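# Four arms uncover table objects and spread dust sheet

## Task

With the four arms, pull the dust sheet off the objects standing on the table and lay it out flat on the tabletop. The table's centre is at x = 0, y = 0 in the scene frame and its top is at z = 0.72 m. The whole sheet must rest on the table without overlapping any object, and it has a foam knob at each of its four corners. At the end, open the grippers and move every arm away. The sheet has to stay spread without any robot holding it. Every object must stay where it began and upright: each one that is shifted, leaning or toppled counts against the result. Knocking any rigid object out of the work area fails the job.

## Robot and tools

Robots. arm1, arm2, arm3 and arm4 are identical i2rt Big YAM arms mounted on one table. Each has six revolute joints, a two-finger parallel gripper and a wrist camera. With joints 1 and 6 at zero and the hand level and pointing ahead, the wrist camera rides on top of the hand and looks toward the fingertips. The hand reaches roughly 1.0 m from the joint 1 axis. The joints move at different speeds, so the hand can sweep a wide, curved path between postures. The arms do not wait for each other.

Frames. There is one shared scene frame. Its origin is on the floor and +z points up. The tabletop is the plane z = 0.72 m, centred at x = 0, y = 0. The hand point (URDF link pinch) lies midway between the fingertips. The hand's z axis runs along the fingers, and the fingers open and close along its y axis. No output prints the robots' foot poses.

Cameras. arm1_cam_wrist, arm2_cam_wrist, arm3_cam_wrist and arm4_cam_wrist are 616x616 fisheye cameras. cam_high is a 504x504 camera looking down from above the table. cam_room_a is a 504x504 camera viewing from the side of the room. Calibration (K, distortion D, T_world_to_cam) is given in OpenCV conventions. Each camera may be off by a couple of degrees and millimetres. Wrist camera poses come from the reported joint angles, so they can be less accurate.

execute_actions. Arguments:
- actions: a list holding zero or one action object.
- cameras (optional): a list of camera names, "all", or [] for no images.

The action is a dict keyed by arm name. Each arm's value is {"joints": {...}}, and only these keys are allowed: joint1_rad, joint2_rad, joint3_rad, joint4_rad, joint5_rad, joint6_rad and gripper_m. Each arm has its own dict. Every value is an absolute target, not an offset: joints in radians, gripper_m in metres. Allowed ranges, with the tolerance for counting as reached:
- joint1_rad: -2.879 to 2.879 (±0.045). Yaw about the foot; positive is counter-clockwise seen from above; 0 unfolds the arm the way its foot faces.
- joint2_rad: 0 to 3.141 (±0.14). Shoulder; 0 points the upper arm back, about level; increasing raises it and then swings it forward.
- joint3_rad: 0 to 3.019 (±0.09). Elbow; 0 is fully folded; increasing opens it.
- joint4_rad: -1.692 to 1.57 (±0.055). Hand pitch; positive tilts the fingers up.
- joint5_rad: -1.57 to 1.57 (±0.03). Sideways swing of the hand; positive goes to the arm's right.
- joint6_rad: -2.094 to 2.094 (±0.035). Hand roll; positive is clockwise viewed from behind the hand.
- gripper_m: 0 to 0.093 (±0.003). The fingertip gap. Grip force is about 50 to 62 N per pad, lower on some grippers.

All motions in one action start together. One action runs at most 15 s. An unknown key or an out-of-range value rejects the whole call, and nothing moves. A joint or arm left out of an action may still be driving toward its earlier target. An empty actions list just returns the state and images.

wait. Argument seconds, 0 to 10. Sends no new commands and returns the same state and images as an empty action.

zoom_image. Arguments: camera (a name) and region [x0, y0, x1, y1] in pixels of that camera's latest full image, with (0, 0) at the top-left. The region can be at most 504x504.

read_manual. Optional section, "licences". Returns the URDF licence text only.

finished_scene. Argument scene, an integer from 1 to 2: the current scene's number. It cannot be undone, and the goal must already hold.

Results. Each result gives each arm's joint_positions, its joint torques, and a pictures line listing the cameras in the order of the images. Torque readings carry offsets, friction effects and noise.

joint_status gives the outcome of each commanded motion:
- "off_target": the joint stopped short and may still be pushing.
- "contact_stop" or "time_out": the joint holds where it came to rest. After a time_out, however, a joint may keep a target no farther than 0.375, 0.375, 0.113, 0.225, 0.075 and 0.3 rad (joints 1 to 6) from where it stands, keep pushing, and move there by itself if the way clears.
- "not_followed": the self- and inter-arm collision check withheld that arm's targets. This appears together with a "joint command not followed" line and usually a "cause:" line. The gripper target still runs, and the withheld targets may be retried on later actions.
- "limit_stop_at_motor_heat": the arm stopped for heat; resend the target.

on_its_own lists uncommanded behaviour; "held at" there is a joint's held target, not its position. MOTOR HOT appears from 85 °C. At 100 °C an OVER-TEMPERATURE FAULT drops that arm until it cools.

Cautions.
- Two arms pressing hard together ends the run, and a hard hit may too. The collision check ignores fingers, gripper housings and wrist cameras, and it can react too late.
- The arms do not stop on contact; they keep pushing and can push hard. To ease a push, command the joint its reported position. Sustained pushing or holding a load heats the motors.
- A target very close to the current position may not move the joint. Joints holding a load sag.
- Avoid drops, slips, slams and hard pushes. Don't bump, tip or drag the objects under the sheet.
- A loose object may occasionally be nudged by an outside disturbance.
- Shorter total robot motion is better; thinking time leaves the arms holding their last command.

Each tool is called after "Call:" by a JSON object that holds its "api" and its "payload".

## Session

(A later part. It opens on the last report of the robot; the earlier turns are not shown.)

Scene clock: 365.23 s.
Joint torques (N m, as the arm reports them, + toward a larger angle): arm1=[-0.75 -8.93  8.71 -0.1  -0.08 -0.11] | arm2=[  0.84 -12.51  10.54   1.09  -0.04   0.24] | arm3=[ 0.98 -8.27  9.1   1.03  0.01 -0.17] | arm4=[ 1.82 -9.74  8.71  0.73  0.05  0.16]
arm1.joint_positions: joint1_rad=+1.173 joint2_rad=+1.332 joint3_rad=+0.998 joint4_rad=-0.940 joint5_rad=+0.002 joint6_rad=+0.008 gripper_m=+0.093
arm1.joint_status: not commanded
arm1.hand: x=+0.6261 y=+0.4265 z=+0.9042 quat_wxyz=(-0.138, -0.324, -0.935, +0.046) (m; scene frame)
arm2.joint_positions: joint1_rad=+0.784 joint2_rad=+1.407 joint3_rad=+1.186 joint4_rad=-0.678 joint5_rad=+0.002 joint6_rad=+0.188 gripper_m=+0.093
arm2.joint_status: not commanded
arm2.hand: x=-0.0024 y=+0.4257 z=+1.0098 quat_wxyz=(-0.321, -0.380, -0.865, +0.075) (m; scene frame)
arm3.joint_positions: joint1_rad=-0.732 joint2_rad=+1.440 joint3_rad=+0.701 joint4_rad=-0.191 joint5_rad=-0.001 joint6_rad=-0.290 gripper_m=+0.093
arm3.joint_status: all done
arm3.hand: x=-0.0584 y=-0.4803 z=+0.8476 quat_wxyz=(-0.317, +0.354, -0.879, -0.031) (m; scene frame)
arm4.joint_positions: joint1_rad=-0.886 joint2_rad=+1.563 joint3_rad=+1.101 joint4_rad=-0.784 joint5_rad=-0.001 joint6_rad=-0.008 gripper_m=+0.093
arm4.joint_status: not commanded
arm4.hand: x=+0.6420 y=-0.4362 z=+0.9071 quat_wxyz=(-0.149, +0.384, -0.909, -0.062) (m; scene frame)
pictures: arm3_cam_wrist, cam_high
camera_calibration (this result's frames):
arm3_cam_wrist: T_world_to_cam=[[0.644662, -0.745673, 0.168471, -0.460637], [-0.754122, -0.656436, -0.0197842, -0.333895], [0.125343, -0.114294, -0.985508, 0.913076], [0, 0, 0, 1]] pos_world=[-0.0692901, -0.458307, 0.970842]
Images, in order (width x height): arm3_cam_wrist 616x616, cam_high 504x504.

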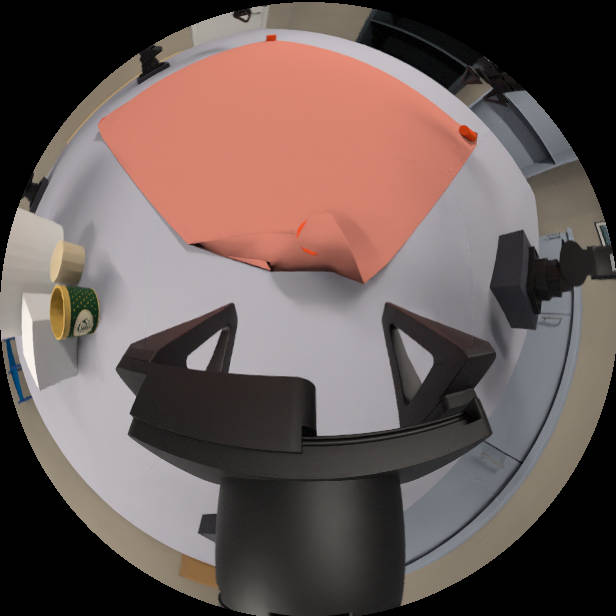

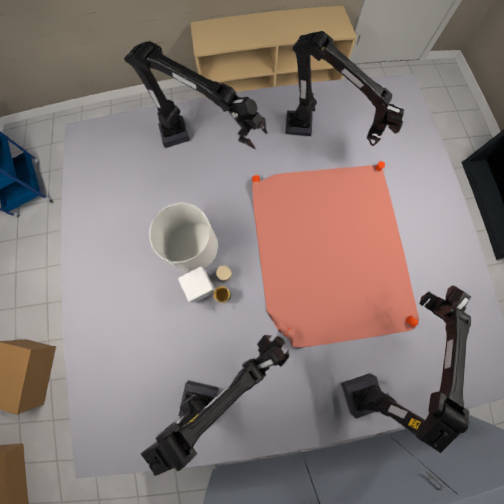

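Call:
{"api": "execute_actions", "payload": {"actions": [{"arm3":{"joints":{"joint1_rad":-0.7,"joint2_rad":2.0,"joint3_rad":1.68,"joint4_rad":-1.056,"gripper_m":0.025}}}], "cameras": []}}

Call:
{"api": "execute_actions", "payload": {"actions": [{"arm3":{"joints":{"joint2_rad":2.15}}}], "cameras": ["arm3_cam_wrist"]}}

Call:
{"api": "execute_actions", "payload": {"actions": [{"arm3":{"joints":{"joint1_rad":-0.735,"joint2_rad":1.994,"joint3_rad":1.36,"joint4_rad":-0.925}}}], "cameras": ["arm4_cam_wrist"]}}

Call:
{"api": "execute_actions", "payload": {"actions": [{"arm3":{"joints":{"joint1_rad":-0.775,"joint2_rad":1.842,"joint3_rad":1.11,"joint4_rad":-0.825}}}], "cameras": ["arm3_cam_wrist","cam_room_a"]}}

Scene clock: 392.23 s.
Joint torques (N m, as the arm reports them, + toward a larger angle): arm1=[-0.82 -8.29  8.87  0.08 -0.07 -0.13] | arm2=[ -0.06 -12.26  10.65   1.13  -0.07   0.21] | arm3=[  1.19 -17.46  13.2    0.1    0.01  -0.18] | arm4=[  1.86 -10.05   8.77   0.73   0.06   0.17]
arm1.joint_positions: joint1_rad=+1.173 joint2_rad=+1.332 joint3_rad=+0.998 joint4_rad=-0.940 joint5_rad=+0.002 joint6_rad=+0.008 gripper_m=+0.093
arm1.joint_status: not commanded
arm1.hand: x=+0.6261 y=+0.4265 z=+0.9042 quat_wxyz=(-0.138, -0.324, -0.935, +0.046) (m; scene frame)
arm2.joint_positions: joint1_rad=+0.784 joint2_rad=+1.407 joint3_rad=+1.186 joint4_rad=-0.678 joint5_rad=+0.002 joint6_rad=+0.188 gripper_m=+0.093
arm2.joint_status: not commanded
arm2.hand: x=-0.0024 y=+0.4257 z=+1.0098 quat_wxyz=(-0.321, -0.380, -0.865, +0.075) (m; scene frame)
arm3.joint_positions: joint1_rad=-0.703 joint2_rad=+1.996 joint3_rad=+1.644 joint4_rad=-1.047 joint5_rad=-0.001 joint6_rad=-0.290 gripper_m=+0.025
arm3.joint_status: all done
arm3.hand: x=+0.0853 y=-0.3859 z=+0.8621 quat_wxyz=(-0.089, +0.385, -0.918, -0.011) (m; scene frame)
arm4.joint_positions: joint1_rad=-0.886 joint2_rad=+1.563 joint3_rad=+1.101 joint4_rad=-0.784 joint5_rad=-0.001 joint6_rad=-0.008 gripper_m=+0.093
arm4.joint_status: not commanded
arm4.hand: x=+0.6420 y=-0.4362 z=+0.9071 quat_wxyz=(-0.149, +0.384, -0.909, -0.062) (m; scene frame)
pictures: none
No camera images: the call's "cameras" was empty. Leave "cameras" out to get every camera's image.

Scene clock: 393.33 s.
Joint torques (N m, as the arm reports them, + toward a larger angle): arm1=[-1.23 -8.54  8.98 -0.08 -0.1  -0.08] | arm2=[  0.56 -12.59  10.56   0.93  -0.07   0.16] | arm3=[  1.23 -19.88  11.75  -0.09   0.    -0.19] | arm4=[ 1.97 -9.91  8.8   0.72  0.05  0.16]
arm1.joint_positions: joint1_rad=+1.173 joint2_rad=+1.332 joint3_rad=+0.998 joint4_rad=-0.940 joint5_rad=+0.002 joint6_rad=+0.008 gripper_m=+0.093
arm1.joint_status: not commanded
arm1.hand: x=+0.6261 y=+0.4265 z=+0.9042 quat_wxyz=(-0.138, -0.324, -0.935, +0.046) (m; scene frame)
arm2.joint_positions: joint1_rad=+0.784 joint2_rad=+1.407 joint3_rad=+1.186 joint4_rad=-0.678 joint5_rad=+0.002 joint6_rad=+0.188 gripper_m=+0.093
arm2.joint_status: not commanded
arm2.hand: x=-0.0024 y=+0.4257 z=+1.0098 quat_wxyz=(-0.321, -0.380, -0.865, +0.075) (m; scene frame)
arm3.joint_positions: joint1_rad=-0.703 joint2_rad=+2.163 joint3_rad=+1.648 joint4_rad=-1.049 joint5_rad=-0.001 joint6_rad=-0.290 gripper_m=+0.025
arm3.joint_status: all done
arm3.hand: x=+0.0715 y=-0.3933 z=+0.7616 quat_wxyz=(-0.008, +0.387, -0.922, -0.002) (m; scene frame)
arm4.joint_positions: joint1_rad=-0.886 joint2_rad=+1.563 joint3_rad=+1.101 joint4_rad=-0.784 joint5_rad=-0.001 joint6_rad=-0.008 gripper_m=+0.093
arm4.joint_status: not commanded
arm4.hand: x=+0.6420 y=-0.4362 z=+0.9071 quat_wxyz=(-0.149, +0.384, -0.909, -0.062) (m; scene frame)
pictures: arm3_cam_wrist
camera_calibration (this result's frames):
arm3_cam_wrist: T_world_to_cam=[[0.714183, -0.699959, -0.000986202, -0.32296], [-0.580134, -0.59271, 0.558694, -0.608494], [-0.391647, -0.398438, -0.829373, 0.628271], [0, 0, 0, 1]] pos_world=[0.123705, -0.336393, 0.860715]
Images, in order (width x height): arm3_cam_wrist 616x616.

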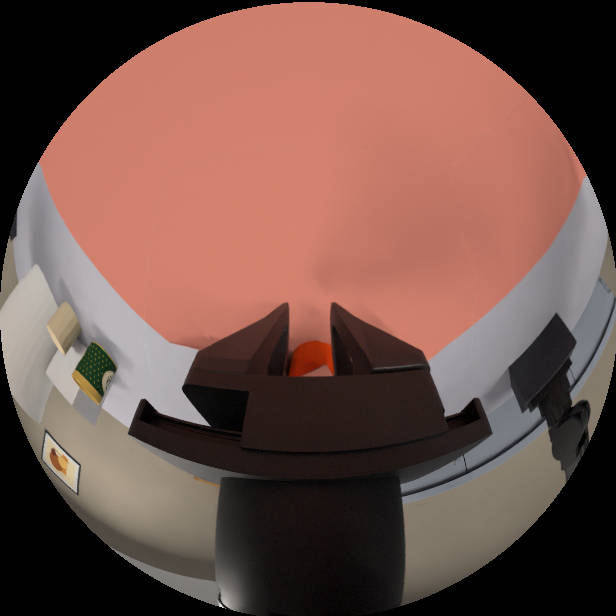

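Scene clock: 394.47 s.
Joint torques (N m, as the arm reports them, + toward a larger angle): arm1=[-0.99 -8.18  8.82 -0.09  0.   -0.05] | arm2=[ -0.24 -12.58  10.44   1.2   -0.04   0.26] | arm3=[  1.1  -14.12   7.32   0.5   -0.14  -0.19] | arm4=[ 1.8  -9.99  8.74  0.73  0.05  0.15]
arm1.joint_positions: joint1_rad=+1.173 joint2_rad=+1.332 joint3_rad=+0.998 joint4_rad=-0.940 joint5_rad=+0.002 joint6_rad=+0.008 gripper_m=+0.093
arm1.joint_status: not commanded
arm1.hand: x=+0.6261 y=+0.4265 z=+0.9042 quat_wxyz=(-0.138, -0.324, -0.935, +0.046) (m; scene frame)
arm2.joint_positions: joint1_rad=+0.784 joint2_rad=+1.407 joint3_rad=+1.186 joint4_rad=-0.678 joint5_rad=+0.002 joint6_rad=+0.188 gripper_m=+0.093
arm2.joint_status: not commanded
arm2.hand: x=-0.0024 y=+0.4257 z=+1.0098 quat_wxyz=(-0.321, -0.380, -0.865, +0.075) (m; scene frame)
arm3.joint_positions: joint1_rad=-0.736 joint2_rad=+1.966 joint3_rad=+1.375 joint4_rad=-0.930 joint5_rad=+0.003 joint6_rad=-0.290 gripper_m=+0.025
arm3.joint_status: all done
arm3.hand: x=+0.0241 y=-0.4413 z=+0.7837 quat_wxyz=(-0.029, +0.371, -0.928, -0.002) (m; scene frame)
arm4.joint_positions: joint1_rad=-0.886 joint2_rad=+1.563 joint3_rad=+1.101 joint4_rad=-0.784 joint5_rad=-0.001 joint6_rad=-0.008 gripper_m=+0.093
arm4.joint_status: not commanded
arm4.hand: x=+0.6420 y=-0.4362 z=+0.9071 quat_wxyz=(-0.149, +0.384, -0.909, -0.062) (m; scene frame)
pictures: arm4_cam_wrist
camera_calibration (this result's frames):
arm4_cam_wrist: T_world_to_cam=[[0.712847, -0.701318, 0.00137894, -0.761164], [-0.672126, -0.682611, 0.286861, -0.118129], [-0.20024, -0.205415, -0.957971, 1.02931], [0, 0, 0, 1]] pos_world=[0.669304, -0.403019, 1.02098]
Images, in order (width x height): arm4_cam_wrist 616x616.

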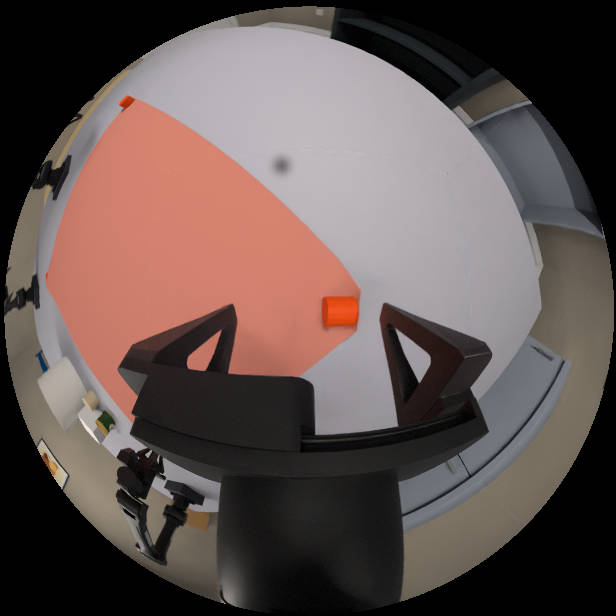

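Scene clock: 395.60 s.
Joint torques (N m, as the arm reports them, + toward a larger angle): arm1=[-0.9  -9.37  8.83  0.19 -0.01 -0.09] | arm2=[  0.38 -12.2   10.45   1.05  -0.09   0.22] | arm3=[  0.93 -13.13   7.87   0.62   0.03  -0.19] | arm4=[ 1.69 -9.88  8.76  0.71  0.06  0.16]
arm1.joint_positions: joint1_rad=+1.173 joint2_rad=+1.332 joint3_rad=+0.998 joint4_rad=-0.940 joint5_rad=+0.002 joint6_rad=+0.008 gripper_m=+0.093
arm1.joint_status: not commanded
arm1.hand: x=+0.6261 y=+0.4265 z=+0.9042 quat_wxyz=(-0.138, -0.324, -0.935, +0.046) (m; scene frame)
arm2.joint_positions: joint1_rad=+0.784 joint2_rad=+1.407 joint3_rad=+1.186 joint4_rad=-0.678 joint5_rad=+0.002 joint6_rad=+0.188 gripper_m=+0.093
arm2.joint_status: not commanded
arm2.hand: x=-0.0024 y=+0.4257 z=+1.0098 quat_wxyz=(-0.321, -0.380, -0.865, +0.075) (m; scene frame)
arm3.joint_positions: joint1_rad=-0.774 joint2_rad=+1.834 joint3_rad=+1.107 joint4_rad=-0.835 joint5_rad=-0.002 joint6_rad=-0.290 gripper_m=+0.025
arm3.joint_status: all done
arm3.hand: x=-0.0451 y=-0.4957 z=+0.7662 quat_wxyz=(-0.009, +0.354, -0.935, -0.002) (m; scene frame)
arm4.joint_positions: joint1_rad=-0.886 joint2_rad=+1.563 joint3_rad=+1.101 joint4_rad=-0.784 joint5_rad=-0.001 joint6_rad=-0.008 gripper_m=+0.093
arm4.joint_status: not commanded
arm4.hand: x=+0.6420 y=-0.4362 z=+0.9071 quat_wxyz=(-0.149, +0.384, -0.909, -0.062) (m; scene frame)
pictures: arm3_cam_wrist, cam_room_a
camera_calibration (this result's frames):
arm3_cam_wrist: T_world_to_cam=[[0.663058, -0.748566, -0.00178866, -0.337137], [-0.621061, -0.551449, 0.556945, -0.719414], [-0.417896, -0.368176, -0.830548, 0.560386], [0, 0, 0, 1]] pos_world=[0.0109251, -0.442769, 0.865498]
Images, in order (width x height): arm3_cam_wrist 616x616, cam_room_a 504x504.

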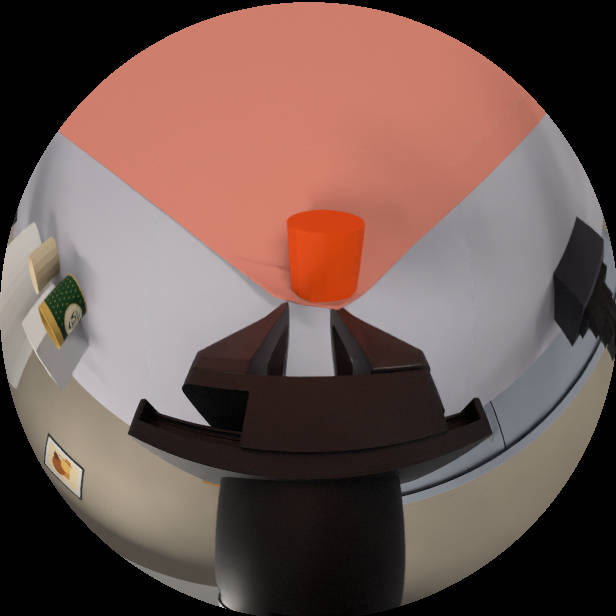

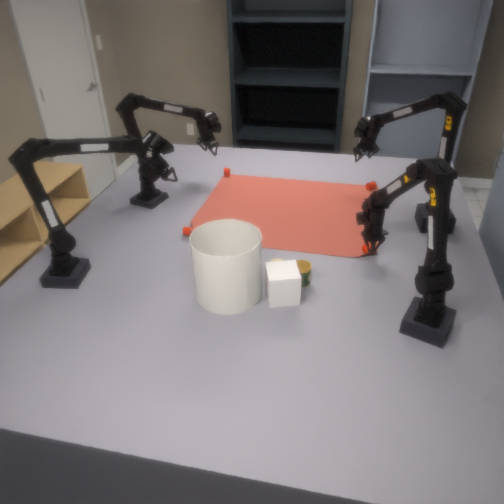

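Unfolded. Retreat backward and up.

Call:
{"api": "execute_actions", "payload": {"actions": [{"arm3":{"joints":{"joint2_rad":1.3,"joint4_rad":-1.5}},"arm1":{"joints":{"joint2_rad":1.1}},"arm4":{"joints":{"joint2_rad":1.35}}}], "cameras": ["cam_high","arm3_cam_wrist"]}}

Scene clock: 402.87 s.
Joint torques (N m, as the arm reports them, + toward a larger angle): arm1=[-0.75 -5.74  9.74  0.7  -0.07 -0.14] | arm2=[ -0.06 -12.57  10.5    1.05  -0.08   0.26] | arm3=[ 0.86 -7.26 10.19 -0.33  0.03 -0.19] | arm4=[ 1.71 -7.44  9.78  1.19  0.06  0.16]
arm1.joint_positions: joint1_rad=+1.173 joint2_rad=+1.087 joint3_rad=+0.998 joint4_rad=-0.941 joint5_rad=+0.002 joint6_rad=+0.008 gripper_m=+0.093
arm1.joint_status: all done
arm1.hand: x=+0.6120 y=+0.4371 z=+1.0028 quat_wxyz=(-0.251, -0.316, -0.911, +0.084) (m; scene frame)
arm2.joint_positions: joint1_rad=+0.784 joint2_rad=+1.407 joint3_rad=+1.186 joint4_rad=-0.678 joint5_rad=+0.002 joint6_rad=+0.188 gripper_m=+0.093
arm2.joint_status: not commanded
arm2.hand: x=-0.0024 y=+0.4257 z=+1.0098 quat_wxyz=(-0.321, -0.380, -0.865, +0.075) (m; scene frame)
arm3.joint_positions: joint1_rad=-0.774 joint2_rad=+1.288 joint3_rad=+1.107 joint4_rad=-1.491 joint5_rad=-0.002 joint6_rad=-0.290 gripper_m=+0.025
arm3.joint_status: all done
arm3.hand: x=-0.1748 y=-0.5563 z=+0.9859 quat_wxyz=(+0.046, +0.354, -0.934, +0.002) (m; scene frame)
arm4.joint_positions: joint1_rad=-0.886 joint2_rad=+1.332 joint3_rad=+1.101 joint4_rad=-0.787 joint5_rad=-0.001 joint6_rad=-0.008 gripper_m=+0.093
arm4.joint_status: all done
arm4.hand: x=+0.6364 y=-0.4419 z=+1.0184 quat_wxyz=(-0.252, +0.375, -0.886, -0.105) (m; scene frame)
pictures: arm3_cam_wrist, cam_high
camera_calibration (this result's frames):
arm3_cam_wrist: T_world_to_cam=[[0.661453, -0.74924, -0.0334633, -0.265533], [-0.560741, -0.523685, 0.641346, -1.01289], [-0.498046, -0.405456, -0.766522, 0.568447], [0, 0, 0, 1]] pos_world=[-0.109221, -0.498904, 1.07646]
Images, in order (width x height): arm3_cam_wrist 616x616, cam_high 504x504.

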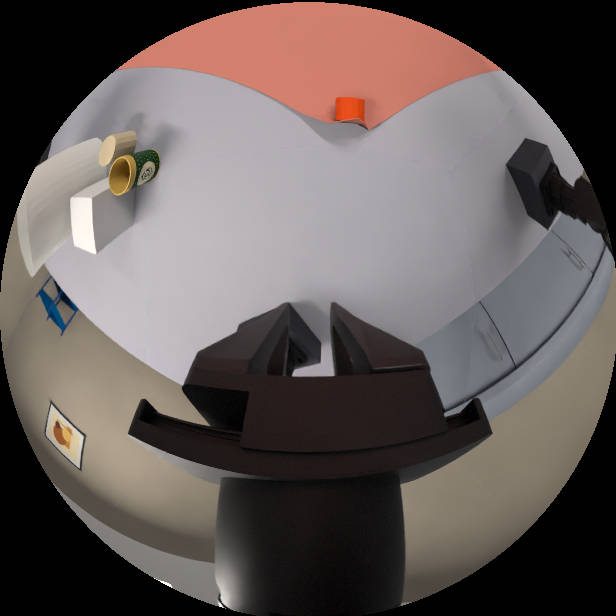

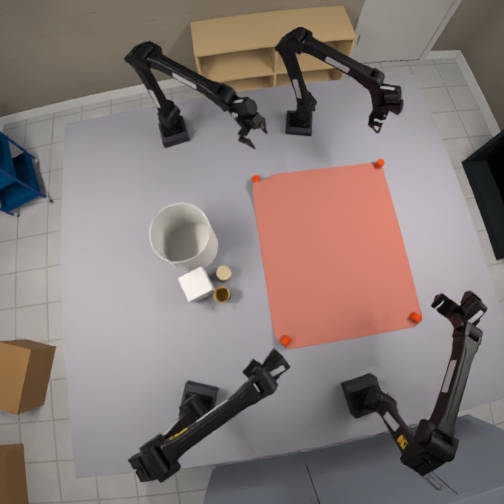

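Call:
{"api": "finished_scene", "payload": {"scene": 2}}

The scene is finished: the task was done.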